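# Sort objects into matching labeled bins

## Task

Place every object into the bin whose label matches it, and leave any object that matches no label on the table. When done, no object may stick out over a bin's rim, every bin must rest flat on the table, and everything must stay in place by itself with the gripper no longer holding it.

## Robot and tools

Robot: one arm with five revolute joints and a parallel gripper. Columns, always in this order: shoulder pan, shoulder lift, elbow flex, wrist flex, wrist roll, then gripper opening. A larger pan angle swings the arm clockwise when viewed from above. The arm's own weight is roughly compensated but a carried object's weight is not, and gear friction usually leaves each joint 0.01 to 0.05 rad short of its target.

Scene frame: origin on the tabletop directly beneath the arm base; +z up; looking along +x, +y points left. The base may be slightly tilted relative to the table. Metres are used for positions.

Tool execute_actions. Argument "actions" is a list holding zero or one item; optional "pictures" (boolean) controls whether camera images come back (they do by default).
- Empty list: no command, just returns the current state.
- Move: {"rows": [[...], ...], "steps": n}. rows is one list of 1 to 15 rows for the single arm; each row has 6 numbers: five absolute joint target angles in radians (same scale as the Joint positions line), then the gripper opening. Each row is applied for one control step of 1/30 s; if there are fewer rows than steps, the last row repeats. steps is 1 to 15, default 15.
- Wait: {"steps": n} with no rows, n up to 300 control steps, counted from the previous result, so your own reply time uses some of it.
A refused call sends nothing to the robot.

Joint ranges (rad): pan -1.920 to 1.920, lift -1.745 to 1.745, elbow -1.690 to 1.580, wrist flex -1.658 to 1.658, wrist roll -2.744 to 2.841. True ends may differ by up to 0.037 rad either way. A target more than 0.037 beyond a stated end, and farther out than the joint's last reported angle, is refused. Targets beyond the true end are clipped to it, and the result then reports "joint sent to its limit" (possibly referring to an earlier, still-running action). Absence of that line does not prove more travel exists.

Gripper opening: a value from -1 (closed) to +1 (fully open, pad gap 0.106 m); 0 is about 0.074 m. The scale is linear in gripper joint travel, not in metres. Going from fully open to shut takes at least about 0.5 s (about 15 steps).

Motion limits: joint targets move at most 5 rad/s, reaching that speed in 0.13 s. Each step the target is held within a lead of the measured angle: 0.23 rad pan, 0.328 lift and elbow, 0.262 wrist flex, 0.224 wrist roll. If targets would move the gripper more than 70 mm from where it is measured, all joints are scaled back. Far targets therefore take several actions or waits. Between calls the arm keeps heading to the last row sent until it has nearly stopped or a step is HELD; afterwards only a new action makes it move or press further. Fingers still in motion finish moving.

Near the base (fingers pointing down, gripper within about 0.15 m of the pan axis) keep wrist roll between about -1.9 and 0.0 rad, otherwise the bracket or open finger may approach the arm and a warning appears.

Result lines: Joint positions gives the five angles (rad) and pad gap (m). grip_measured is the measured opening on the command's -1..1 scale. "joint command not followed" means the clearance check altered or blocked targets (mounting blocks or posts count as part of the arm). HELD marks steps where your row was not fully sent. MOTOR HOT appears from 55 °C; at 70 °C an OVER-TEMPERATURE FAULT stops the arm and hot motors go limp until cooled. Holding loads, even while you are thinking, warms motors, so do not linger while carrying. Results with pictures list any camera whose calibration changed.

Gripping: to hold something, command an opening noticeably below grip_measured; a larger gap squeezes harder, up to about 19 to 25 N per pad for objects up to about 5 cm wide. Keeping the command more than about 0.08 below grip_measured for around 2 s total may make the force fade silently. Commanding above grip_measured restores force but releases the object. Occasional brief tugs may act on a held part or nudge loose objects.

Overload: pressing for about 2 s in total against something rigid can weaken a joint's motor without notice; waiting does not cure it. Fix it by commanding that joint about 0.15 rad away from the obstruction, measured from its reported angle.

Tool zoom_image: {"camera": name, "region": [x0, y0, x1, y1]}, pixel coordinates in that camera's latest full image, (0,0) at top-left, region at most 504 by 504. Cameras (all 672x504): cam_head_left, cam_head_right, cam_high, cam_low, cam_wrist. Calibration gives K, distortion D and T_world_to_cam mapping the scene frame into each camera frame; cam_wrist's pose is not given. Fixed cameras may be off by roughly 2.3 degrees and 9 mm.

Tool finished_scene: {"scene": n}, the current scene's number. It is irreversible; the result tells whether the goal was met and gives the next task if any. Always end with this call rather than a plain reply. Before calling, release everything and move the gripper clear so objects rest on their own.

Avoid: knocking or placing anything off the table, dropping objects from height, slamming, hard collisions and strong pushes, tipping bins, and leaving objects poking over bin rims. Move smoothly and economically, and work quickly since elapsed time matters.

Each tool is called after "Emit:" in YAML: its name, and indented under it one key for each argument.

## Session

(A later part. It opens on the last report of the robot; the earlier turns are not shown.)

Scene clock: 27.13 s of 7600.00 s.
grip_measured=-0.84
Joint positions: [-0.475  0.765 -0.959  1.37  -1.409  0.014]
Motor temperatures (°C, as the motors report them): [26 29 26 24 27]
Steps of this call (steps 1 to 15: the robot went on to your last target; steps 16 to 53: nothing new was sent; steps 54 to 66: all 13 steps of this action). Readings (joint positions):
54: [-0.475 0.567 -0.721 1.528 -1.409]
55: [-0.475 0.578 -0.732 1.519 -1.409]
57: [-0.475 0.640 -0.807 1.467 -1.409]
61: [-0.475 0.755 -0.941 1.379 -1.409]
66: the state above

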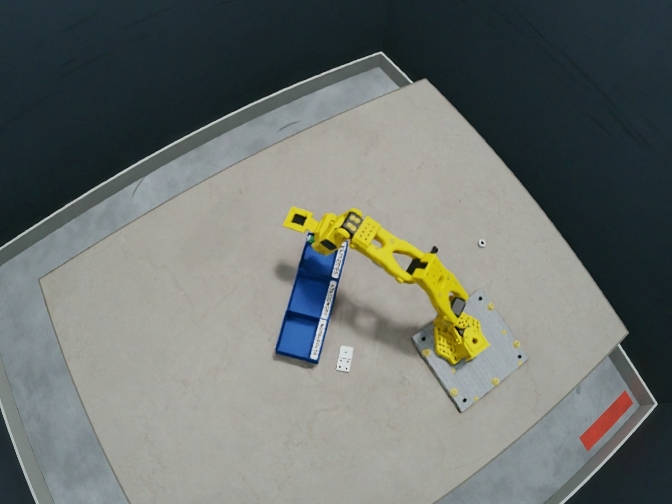

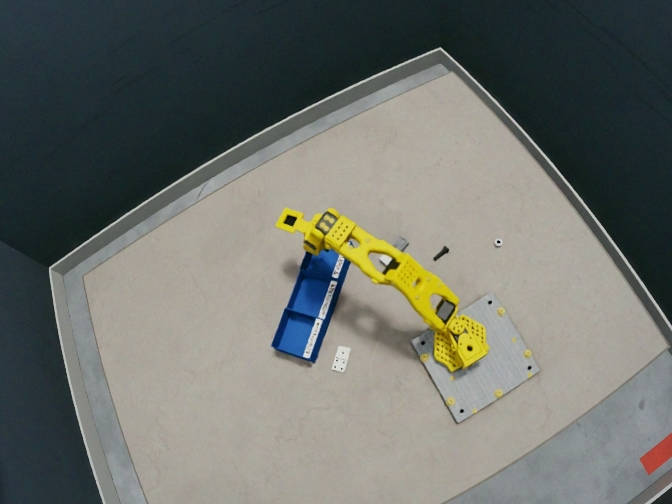

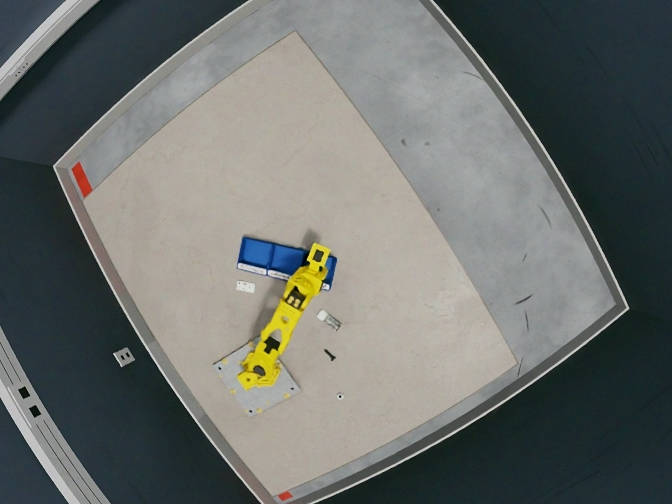

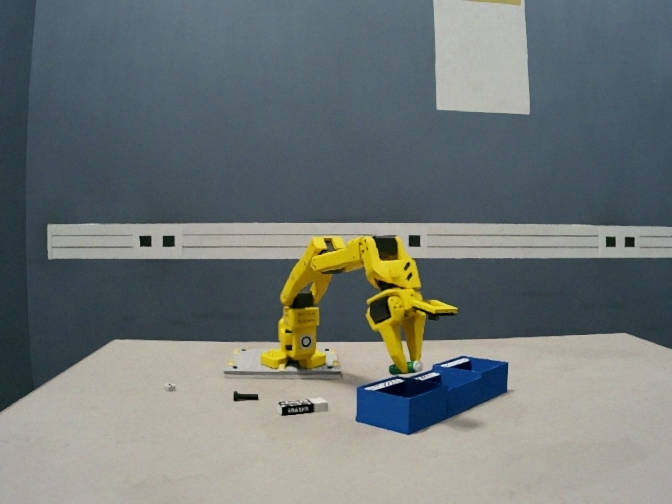

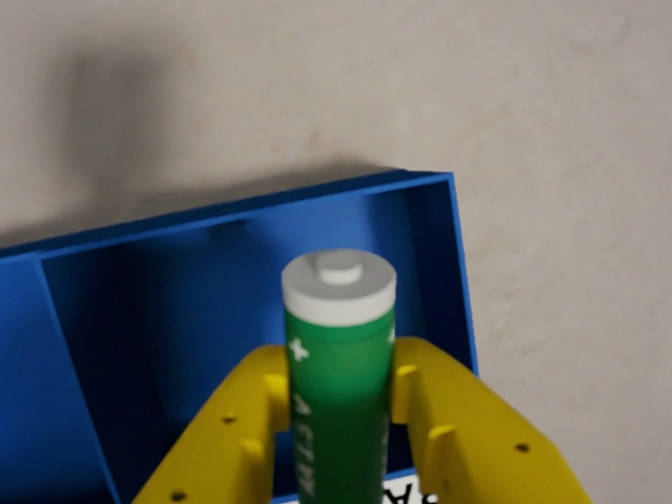

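Emit:
execute_actions:
  actions:
    - {"rows":[[-0.51,0.78,-0.98,1.36,-1.4,-0.9],[-0.51,0.78,-0.98,1.36,-1.4,-0.9],[-0.51,0.78,-0.98,1.36,-1.4,-0.9],[-0.51,0.82,-0.97,1.33,-1.4,-0.9],[-0.51,0.86,-0.97,1.3,-1.4,-0.9],[-0.51,0.9,-0.96,1.27,-1.4,-0.9]],"steps":13}

Scene clock: 30.40 s of 7600.00 s.
grip_measured=-0.84
Joint positions: [-0.504  0.88  -0.959  1.281 -1.409  0.014]
Motor temperatures (°C, as the motors report them): [26 29 26 24 27]
Steps of this call (steps 1 to 15: the robot went on to your last target; steps 16 to 85: nothing new was sent; steps 86 to 98: all 13 steps of this action). Readings (joint positions):
86: [-0.475 0.766 -0.959 1.370 -1.409]
87: [-0.478 0.766 -0.959 1.370 -1.409]
89: [-0.493 0.766 -0.959 1.369 -1.409]
93: [-0.504 0.854 -0.959 1.303 -1.409]
98: the state above

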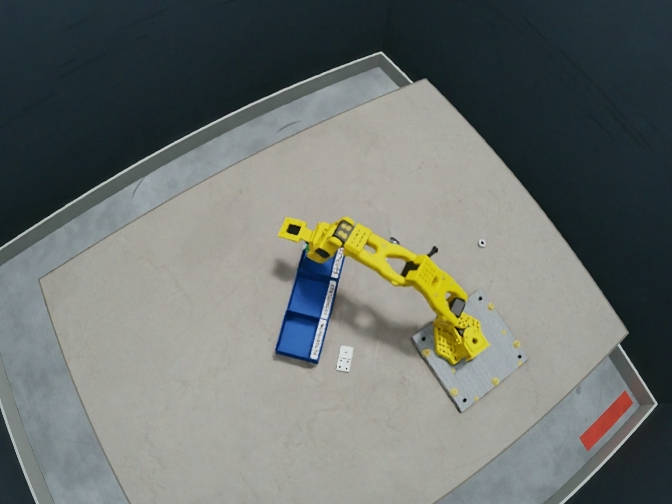

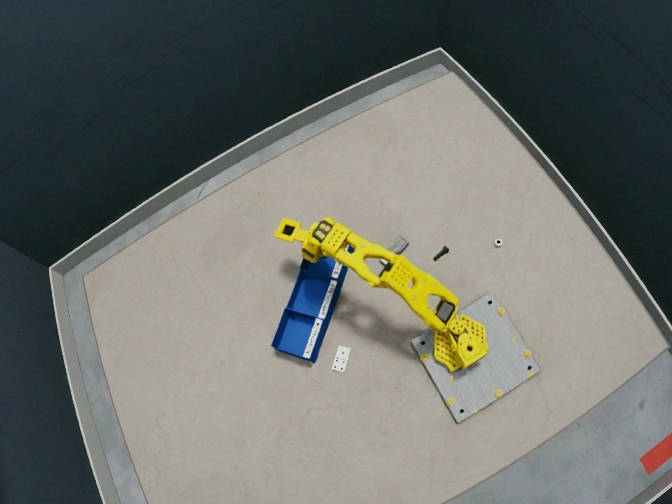

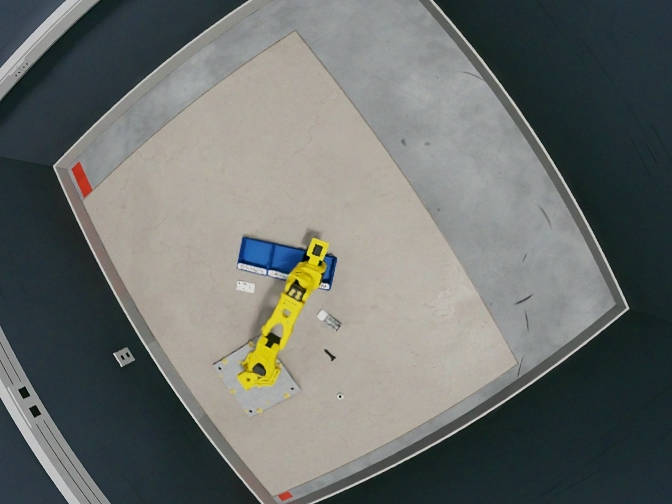

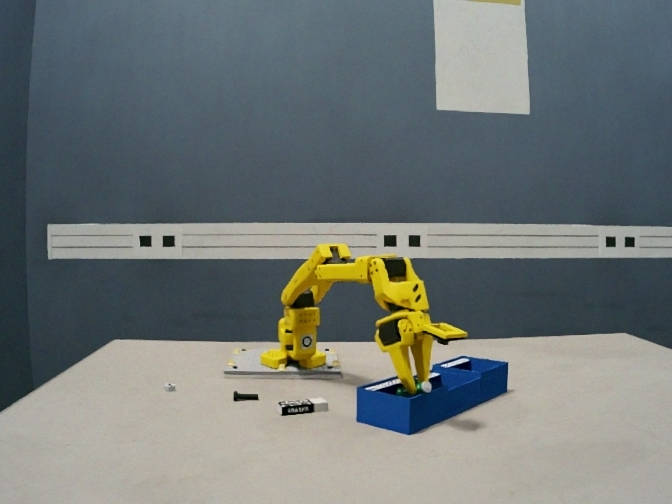

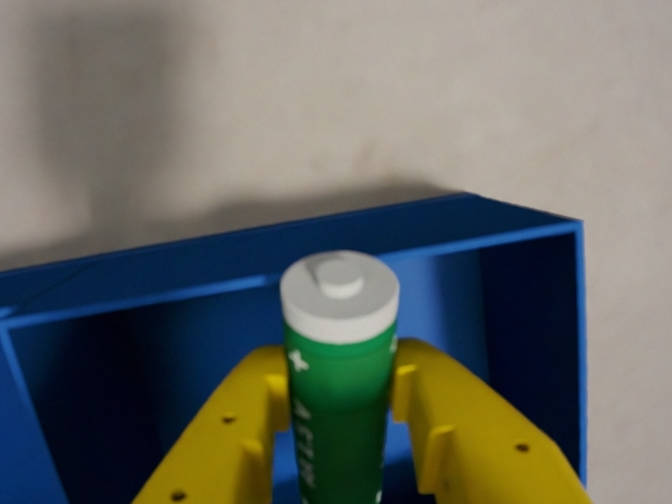

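Emit:
execute_actions:
  actions:
    - {"rows":[[-0.51,0.87,-0.96,1.33,-1.4,-0.9],[-0.51,0.87,-0.96,1.38,-1.4,-0.9],[-0.51,0.87,-0.96,1.4,-1.4,-0.9],[-0.51,0.87,-0.96,1.4,-1.4,-0.9],[-0.51,0.9,-0.96,1.38,-1.4,-0.9],[-0.51,0.93,-0.96,1.35,-1.4,-0.9],[-0.51,0.95,-0.96,1.33,-1.4,-0.9]],"steps":14}

Scene clock: 32.90 s of 7600.00 s.
grip_measured=-0.84
Joint positions: [-0.505  0.935 -0.959  1.34  -1.409  0.014]
Motor temperatures (°C, as the motors report them): [26 29 26 24 27]
Steps of this call (steps 1 to 15: the robot went on to your last target; steps 16 to 61: nothing new was sent; steps 62 to 75: all 14 steps of this action). Readings (joint positions):
62: [-0.505 0.880 -0.959 1.281 -1.409]
63: [-0.505 0.880 -0.959 1.286 -1.409]
65: [-0.505 0.878 -0.959 1.335 -1.409]
69: [-0.505 0.909 -0.959 1.355 -1.409]
75: the state above

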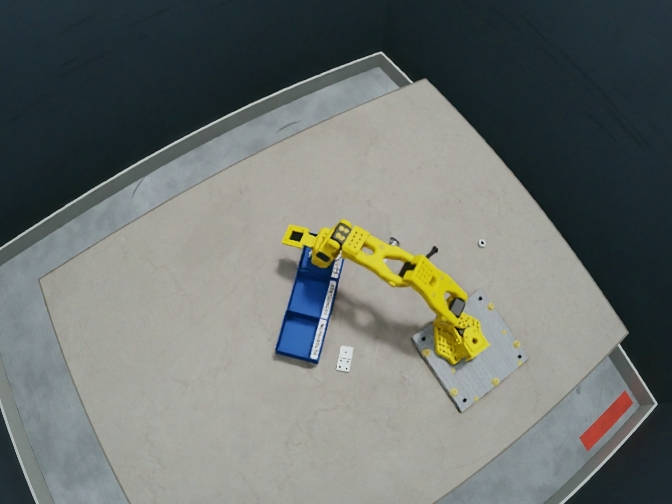

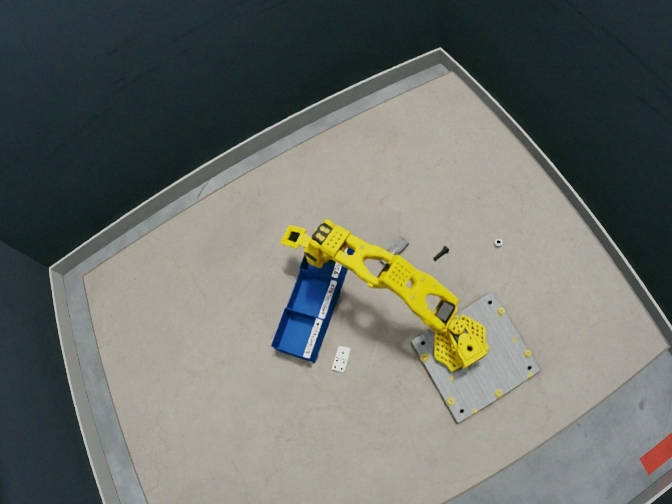

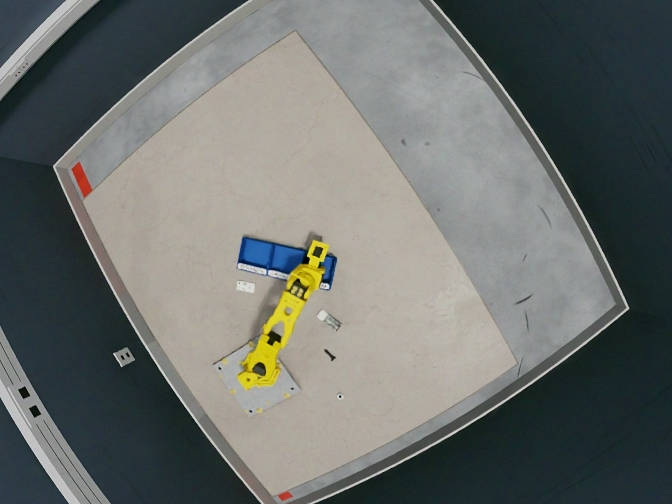

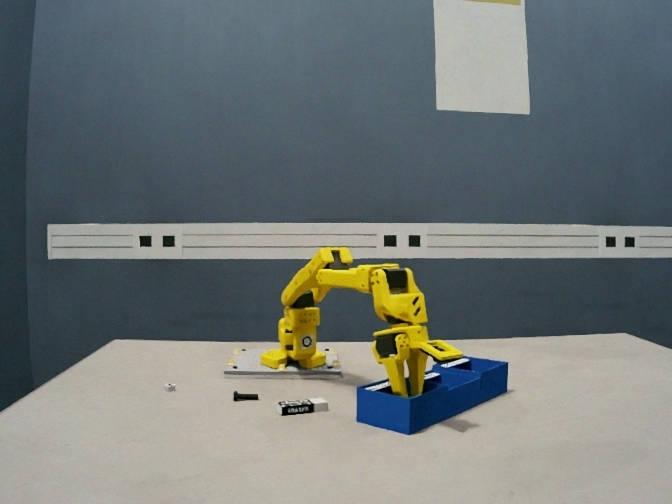

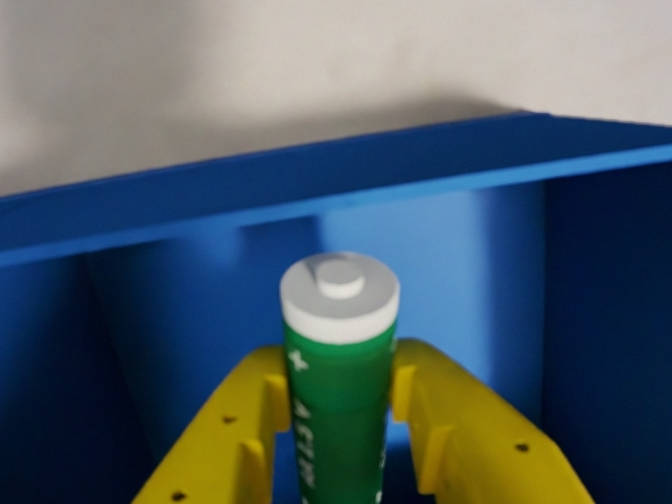

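Emit:
execute_actions:
  actions:
    - {"rows":[[-0.51,0.95,-0.96,1.33,-1.4,-0.75],[-0.51,0.95,-0.96,1.33,-1.4,-0.65],[-0.51,0.95,-0.96,1.33,-1.4,-0.65],[-0.51,0.95,-0.96,1.33,-1.4,-0.65],[-0.51,0.95,-0.96,1.33,-1.4,-0.65],[-0.51,0.88,-0.96,1.38,-1.4,-0.65],[-0.51,0.8,-0.95,1.44,-1.4,-0.65],[-0.51,0.72,-0.92,1.5,-1.4,-0.65],[-0.51,0.64,-0.88,1.56,-1.5,-0.65],[-0.51,0.56,-0.82,1.6,-1.7,-0.65],[-0.45,0.48,-0.72,1.62,-1.9,-0.6],[-0.35,0.4,-0.62,1.62,-2.1,-0.5],[-0.25,0.33,-0.5,1.6,-2.3,-0.4],[-0.17,0.28,-0.35,1.55,-2.68,-0.4]],"steps":15}
  pictures: false

Emit:
execute_actions:
  actions:
    - {"rows":[[-0.17,0.26,-0.2,1.44,-2.68,-0.4]],"steps":15}

Scene clock: 36.43 s of 7600.00 s.
grip_measured=-0.50
Joint positions: [-0.378  0.438 -0.657  1.576 -1.654  0.039]
Motor temperatures (°C, as the motors report them): [26 29 26 24 27]
Steps of this call (steps 1 to 15: the robot went on to your last target; steps 16 to 90: nothing new was sent; then 0.03 s passed at rest; steps 91 to 105: all 15 steps of this action). Readings (joint positions):
91: [-0.505 0.935 -0.959 1.340 -1.409]
92: [-0.505 0.935 -0.959 1.338 -1.409]
94: [-0.505 0.935 -0.959 1.338 -1.409]
98: [-0.505 0.915 -0.959 1.367 -1.409]
105: the state above

Scene clock: 36.93 s of 7600.00 s.
grip_measured=-0.41
Joint positions: [-0.176  0.272 -0.218  1.448 -2.498  0.046]
Motor temperatures (°C, as the motors report them): [26 29 26 24 27]
Steps of this call (steps 1 to 15: all 15 steps of this action). Readings (joint positions):
1: [-0.318 0.377 -0.580 1.568 -1.711]
2: [-0.262 0.331 -0.505 1.553 -1.768]
4: [-0.197 0.285 -0.356 1.496 -1.880]
8: [-0.176 0.277 -0.226 1.453 -2.105]
15: the state above

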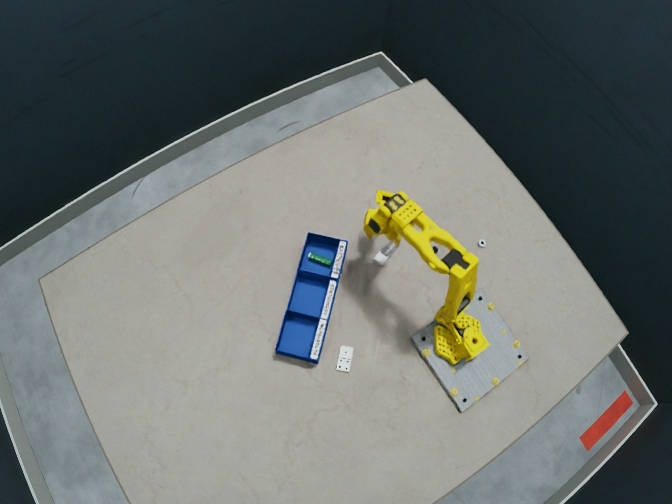

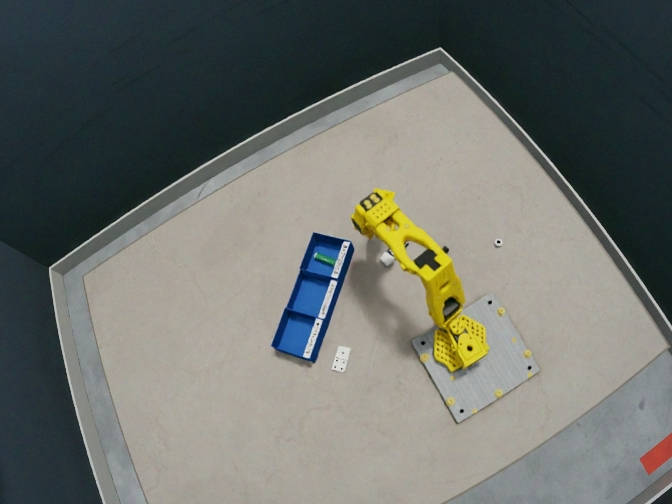

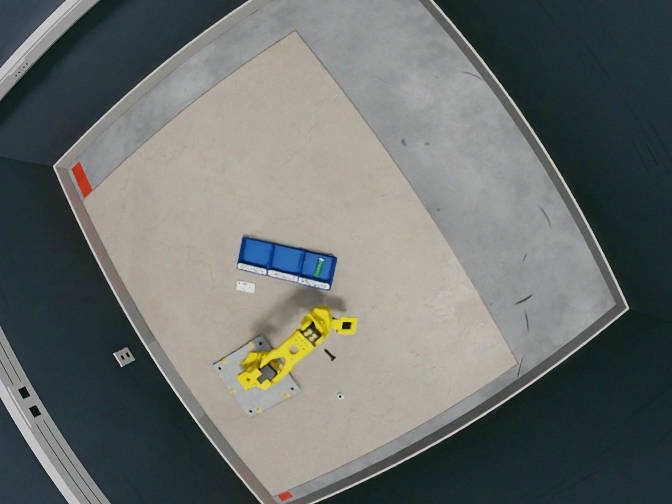

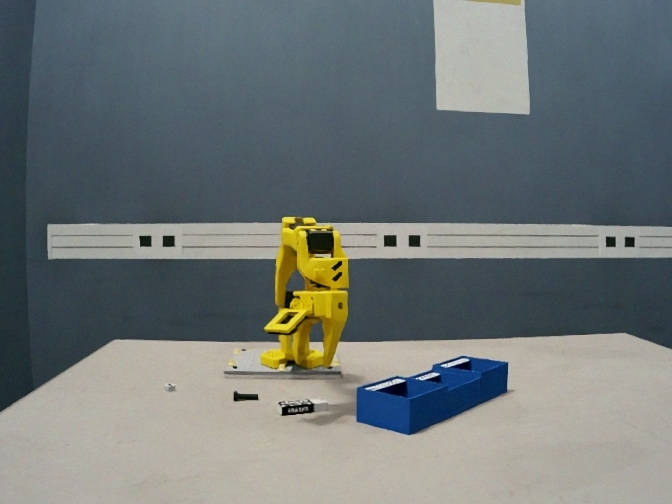

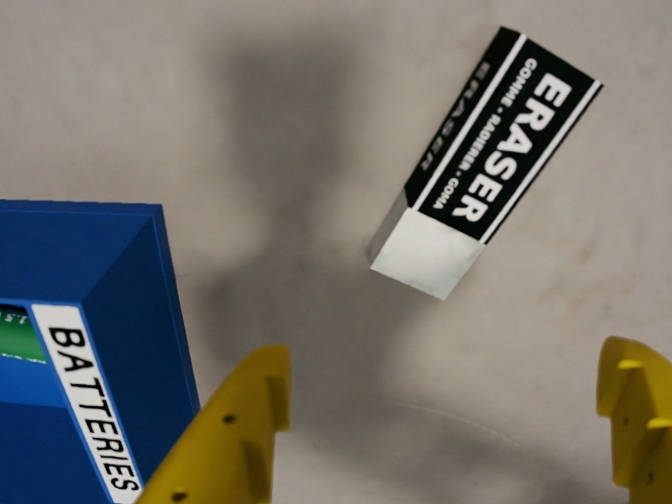

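Emit:
execute_actions:
  actions:
    - {"rows":[[0.0,0.26,-0.1,1.36,-2.74,-0.2]],"steps":12}

Scene clock: 39.30 s of 7600.00 s.
grip_measured=-0.21
Joint positions: [-0.005  0.271 -0.12   1.367 -2.732  0.06 ]
Motor temperatures (°C, as the motors report them): [26 29 26 24 27]
Steps of this call (steps 1 to 30: the robot went on to your last target; steps 31 to 59: nothing new was sent; steps 60 to 71: all 12 steps of this action). Readings (joint positions):
60: [-0.174 0.272 -0.217 1.447 -2.674]
61: [-0.166 0.272 -0.206 1.438 -2.683]
63: [-0.100 0.271 -0.157 1.396 -2.712]
67: [-0.011 0.271 -0.120 1.370 -2.729]
71: the state above

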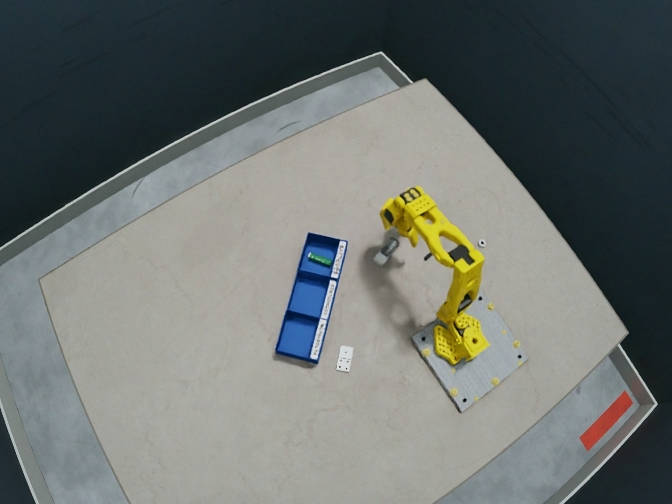

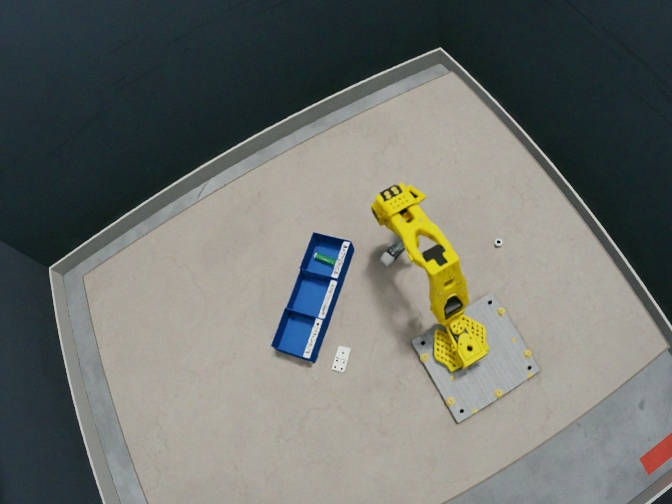

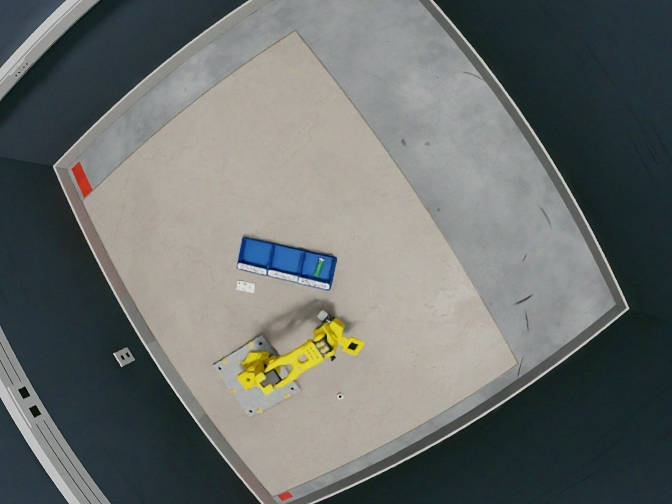

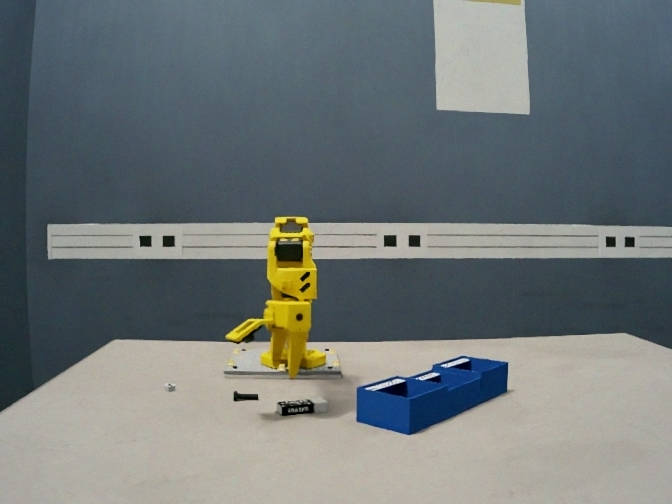

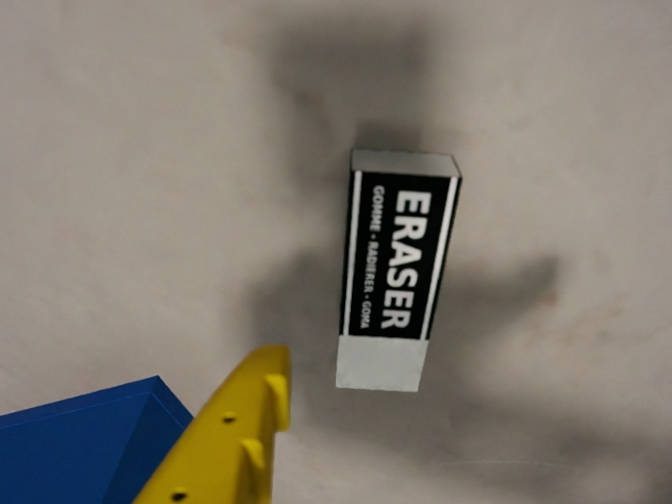

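Emit:
execute_actions:
  actions:
    - {"rows":[[0.06,0.28,-0.06,1.3,-2.74,-0.3],[0.06,0.3,-0.01,1.23,-2.74,-0.3],[0.06,0.32,0.04,1.17,-2.74,-0.3],[0.06,0.33,0.08,1.11,-2.74,-0.3]],"steps":12}

Scene clock: 41.73 s of 7600.00 s.
grip_measured=-0.29
Joint positions: [ 0.054  0.315  0.061  1.12  -2.732  0.055]
Motor temperatures (°C, as the motors report them): [26 29 26 24 27]
Steps of this call (steps 1 to 15: the robot went on to your last target; steps 16 to 61: nothing new was sent; steps 62 to 73: all 12 steps of this action). Readings (joint positions):
62: [-0.004 0.271 -0.118 1.367 -2.732]
63: [0.004 0.271 -0.108 1.356 -2.732]
65: [0.033 0.286 -0.048 1.281 -2.732]
69: [0.054 0.314 0.055 1.140 -2.732]
73: the state above

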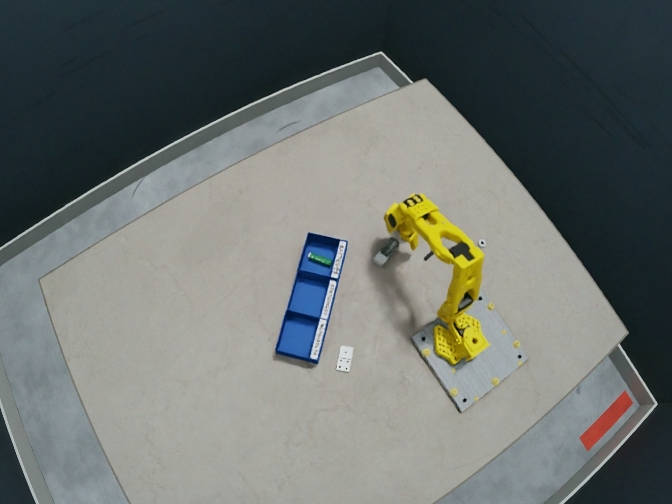

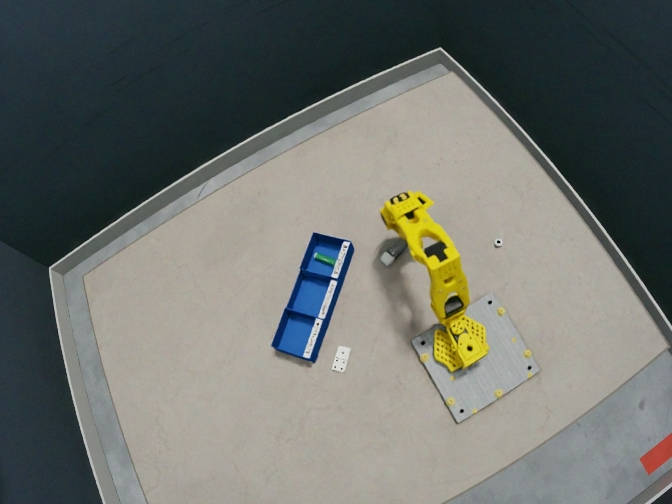

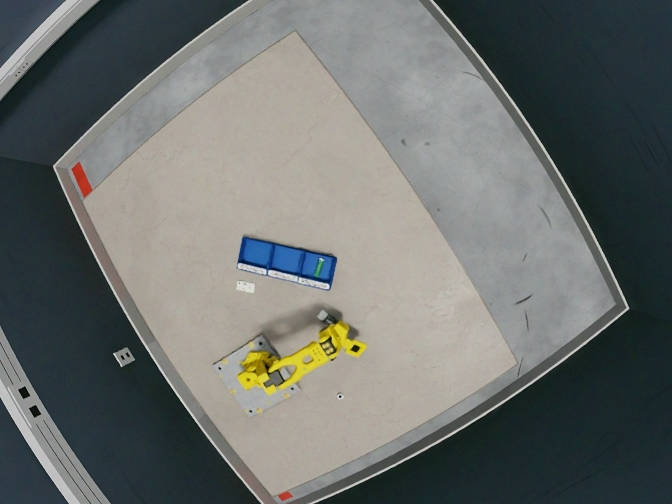

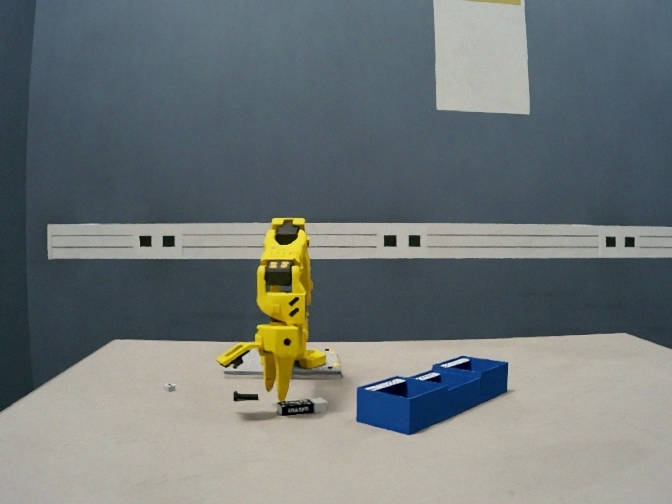

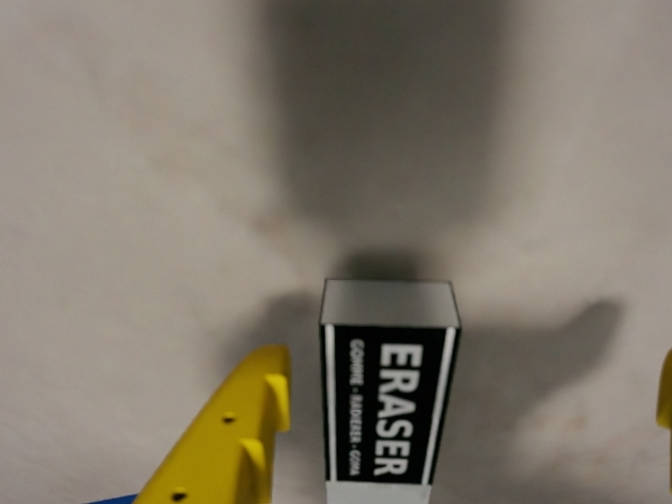

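Emit:
execute_actions:
  actions:
    - {"rows":[[-0.04,0.33,0.08,1.11,-2.74,-0.3],[-0.04,0.33,0.08,1.11,-2.74,-0.3],[-0.04,0.33,0.08,1.11,-2.74,-0.3],[-0.04,0.33,0.08,1.11,-2.74,-0.3],[-0.04,0.33,0.08,1.11,-2.74,-0.3],[-0.04,0.34,0.11,1.07,-2.74,-0.3],[-0.04,0.35,0.14,1.03,-2.74,-0.3]],"steps":13}

Scene clock: 44.63 s of 7600.00 s.
grip_measured=-0.29
Joint positions: [-0.034  0.334  0.122  1.04  -2.732  0.055]
Motor temperatures (°C, as the motors report them): [26 29 26 24 27]
Steps of this call (steps 1 to 15: the robot went on to your last target; steps 16 to 74: nothing new was sent; steps 75 to 87: all 13 steps of this action). Readings (joint positions):
75: [0.054 0.315 0.061 1.119 -2.732]
76: [0.048 0.315 0.061 1.117 -2.732]
78: [0.008 0.315 0.061 1.117 -2.732]
82: [-0.031 0.323 0.089 1.085 -2.732]
87: the state above

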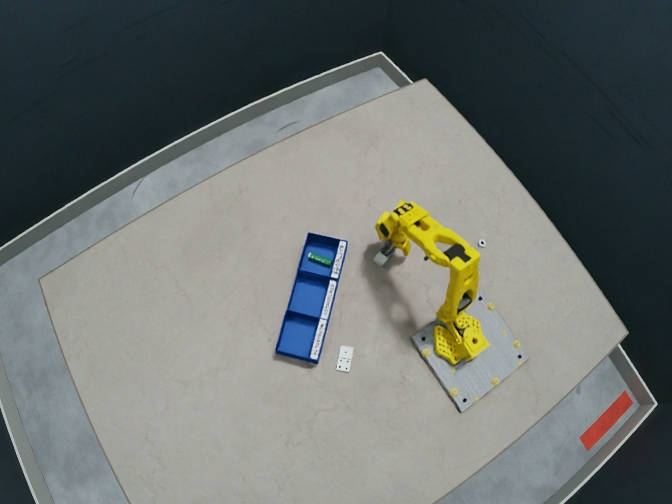

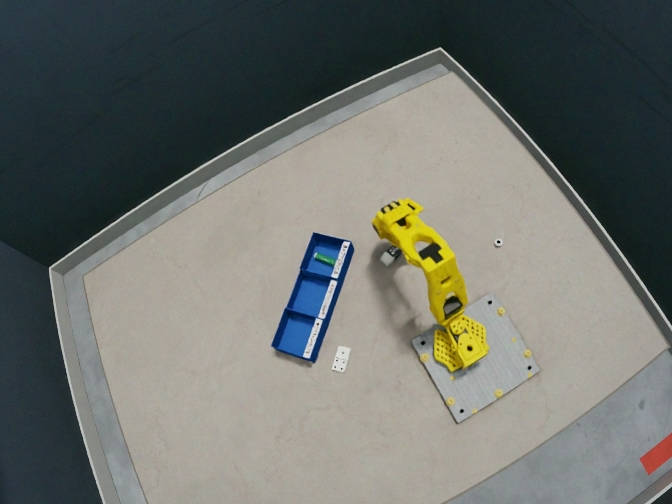

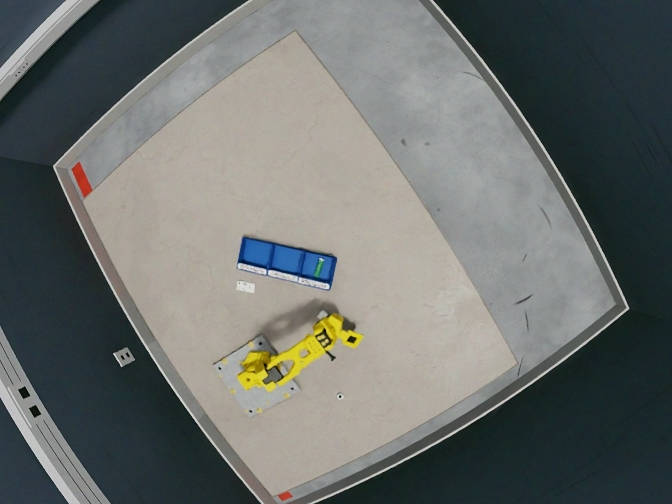

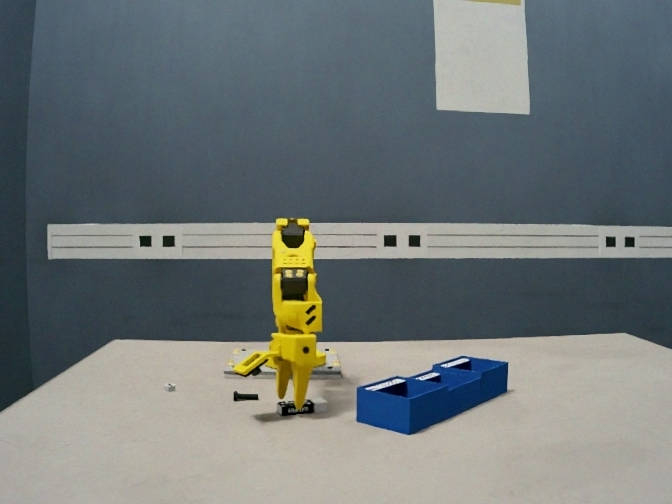

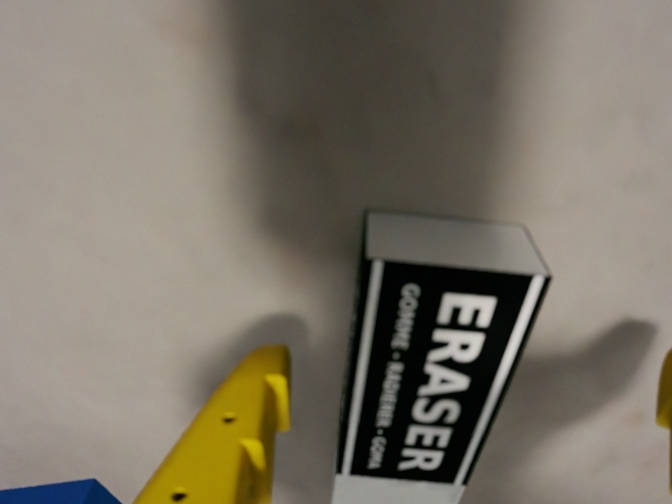

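Good. Descend and close.

Emit:
execute_actions:
  actions:
    - {"rows":[[-0.04,0.36,0.16,1.0,-2.74,-0.35],[-0.04,0.37,0.18,0.97,-2.74,-0.4],[-0.04,0.375,0.19,0.96,-2.74,-0.4],[-0.04,0.375,0.19,0.96,-2.74,-0.4],[-0.04,0.375,0.19,0.96,-2.74,-0.4],[-0.04,0.375,0.19,0.96,-2.74,-0.4],[-0.04,0.375,0.19,0.96,-2.74,-0.55],[-0.04,0.375,0.19,0.96,-2.74,-0.68],[-0.04,0.375,0.19,0.96,-2.74,-0.77]],"steps":15}

Scene clock: 46.27 s of 7600.00 s.
grip_measured=-0.72
Joint positions: [-0.034  0.341  0.167  0.984 -2.732  0.023]
Motor temperatures (°C, as the motors report them): [26 29 26 24 27]
Steps of this call (steps 1 to 15: the robot went on to your last target; steps 16 to 34: nothing new was sent; steps 35 to 49: all 15 steps of this action). Readings (joint positions):
35: [-0.034 0.334 0.124 1.036 -2.732]
36: [-0.034 0.337 0.130 1.028 -2.732]
38: [-0.034 0.350 0.156 0.994 -2.732]
42: [-0.034 0.347 0.167 0.988 -2.732]
49: the state above

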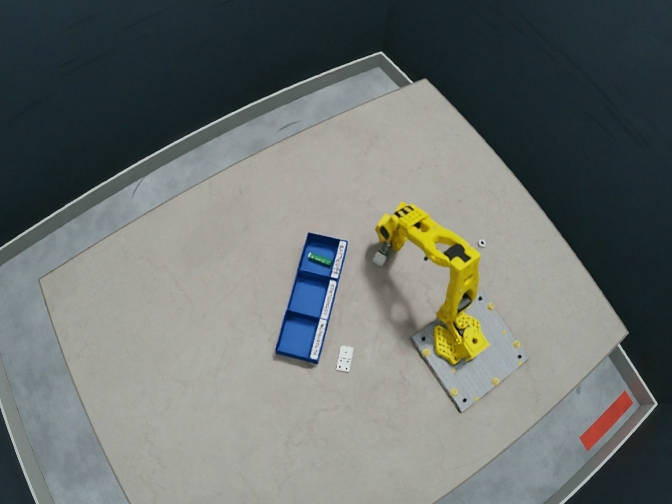

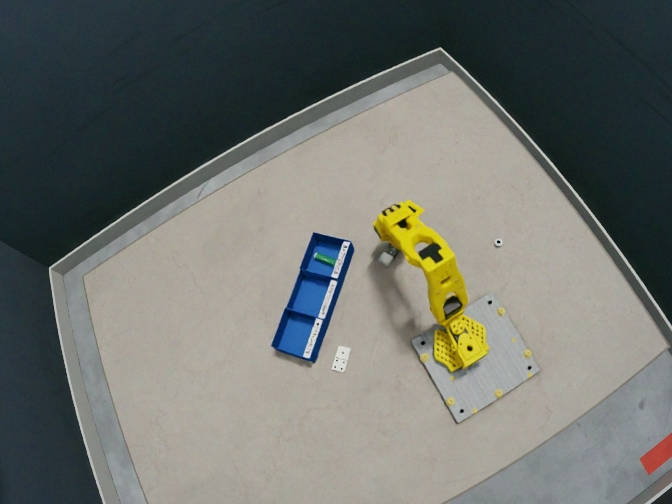

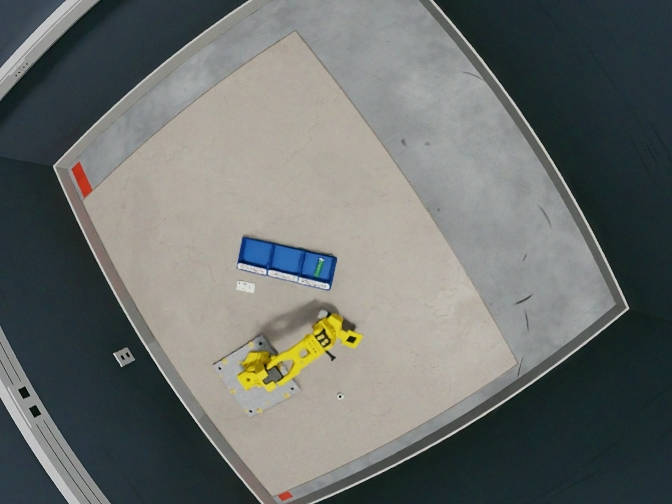

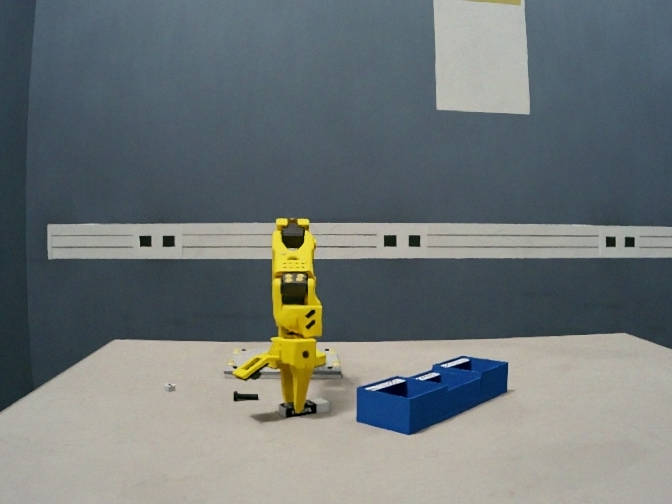

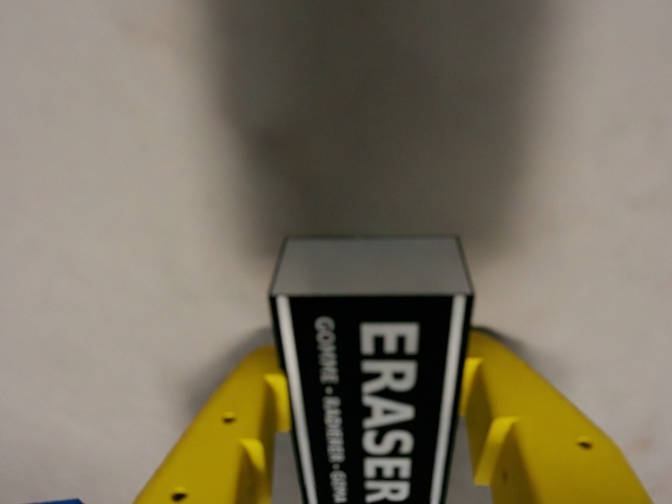

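Emit:
execute_actions:
  actions:
    - {"rows":[[-0.04,0.33,0.12,1.03,-2.74,-0.77],[-0.04,0.32,0.04,1.12,-2.74,-0.77],[-0.04,0.31,-0.06,1.23,-2.7,-0.77],[-0.04,0.3,-0.17,1.35,-2.6,-0.77],[-0.04,0.3,-0.28,1.45,-2.5,-0.77],[-0.04,0.3,-0.39,1.54,-2.4,-0.77],[-0.04,0.31,-0.5,1.62,-2.3,-0.77],[-0.04,0.33,-0.6,1.62,-2.2,-0.77],[-0.04,0.36,-0.68,1.62,-1.48,-0.77]],"steps":15}
  pictures: false

Emit:
execute_actions:
  actions:
    - {"rows":[[-0.2,0.4,-0.72,1.62,-1.48,-0.77],[-0.35,0.45,-0.76,1.6,-1.48,-0.77],[-0.5,0.5,-0.8,1.57,-1.48,-0.77],[-0.62,0.56,-0.85,1.53,-1.48,-0.77],[-0.72,0.62,-0.9,1.49,-1.48,-0.77],[-0.77,0.68,-0.94,1.45,-1.48,-0.77],[-0.77,0.72,-0.97,1.42,-1.48,-0.77],[-0.77,0.74,-0.98,1.4,-1.48,-0.77]],"steps":15}

Scene clock: 50.37 s of 7600.00 s.
grip_measured=-0.72
Joint positions: [-0.034  0.343 -0.631  1.602 -2.143  0.023]
Motor temperatures (°C, as the motors report them): [26 29 26 24 27]
Steps of this call (steps 1 to 15: the robot went on to your last target; steps 16 to 90: nothing new was sent; then 0.60 s passed at rest; steps 91 to 105: all 15 steps of this action). Readings (joint positions):
91: [-0.034 0.341 0.167 0.982 -2.732]
92: [-0.034 0.338 0.165 0.987 -2.732]
94: [-0.034 0.337 0.107 1.059 -2.726]
98: [-0.034 0.324 -0.187 1.320 -2.538]
105: the state above

Scene clock: 50.87 s of 7600.00 s.
grip_measured=-0.72
Joint positions: [-0.702  0.723 -0.956  1.412 -1.499  0.023]
Motor temperatures (°C, as the motors report them): [26 29 26 24 27]
Steps of this call (steps 1 to 15: all 15 steps of this action). Readings (joint positions):
1: [-0.034 0.343 -0.648 1.606 -2.088]
2: [-0.044 0.355 -0.666 1.610 -2.031]
4: [-0.116 0.416 -0.727 1.597 -1.919]
8: [-0.334 0.607 -0.878 1.491 -1.709]
15: the state above

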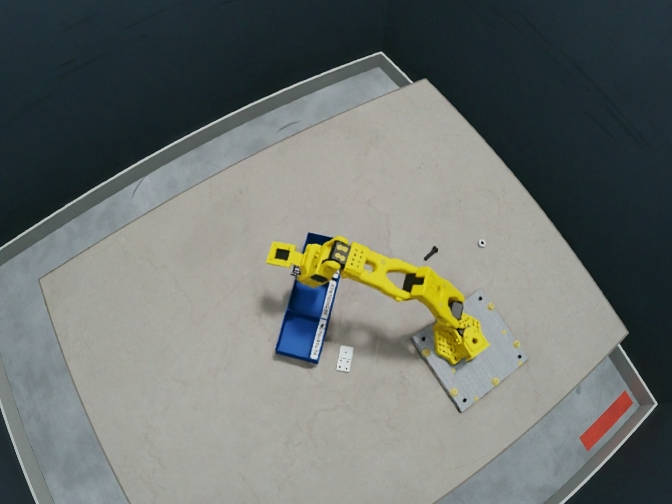

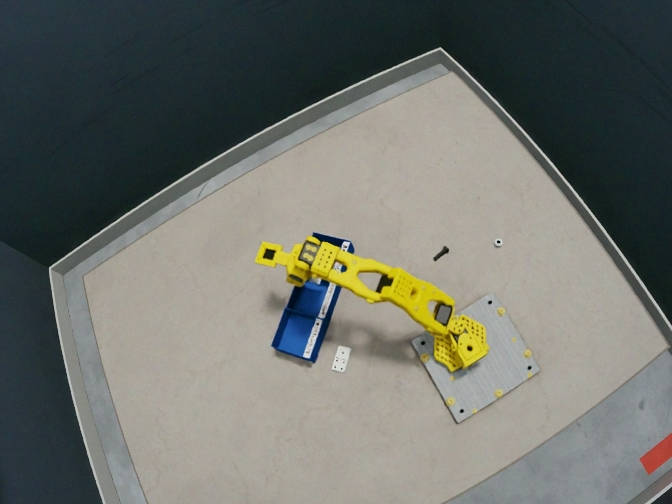

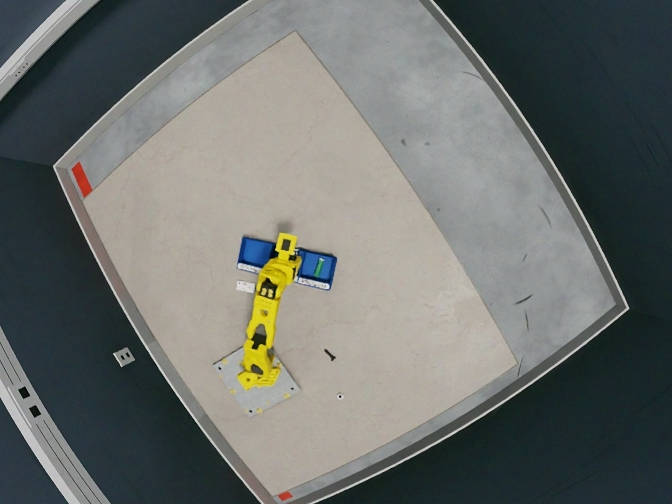

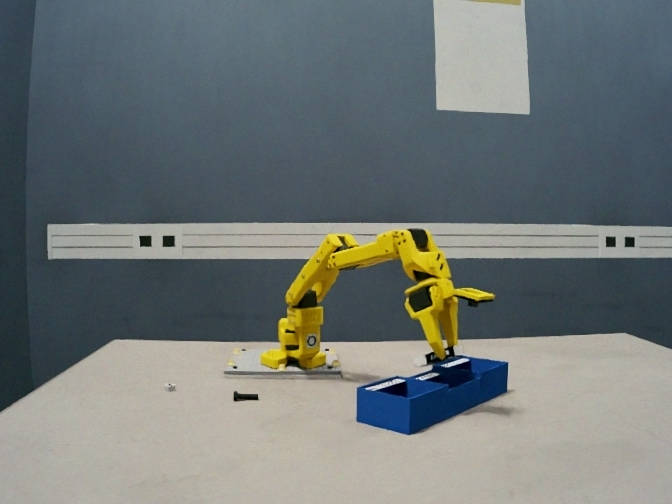

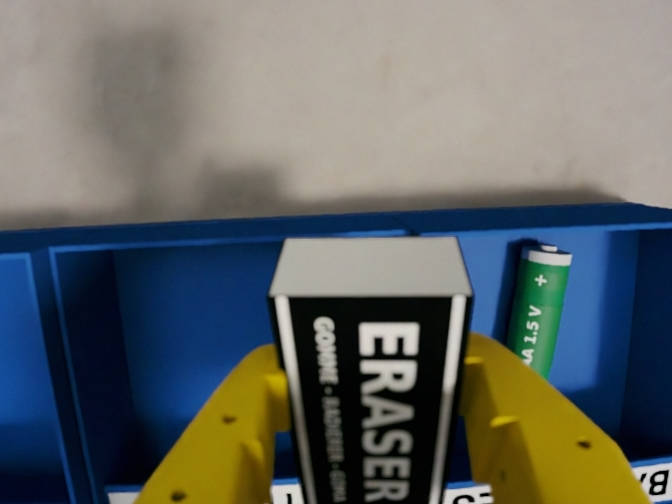

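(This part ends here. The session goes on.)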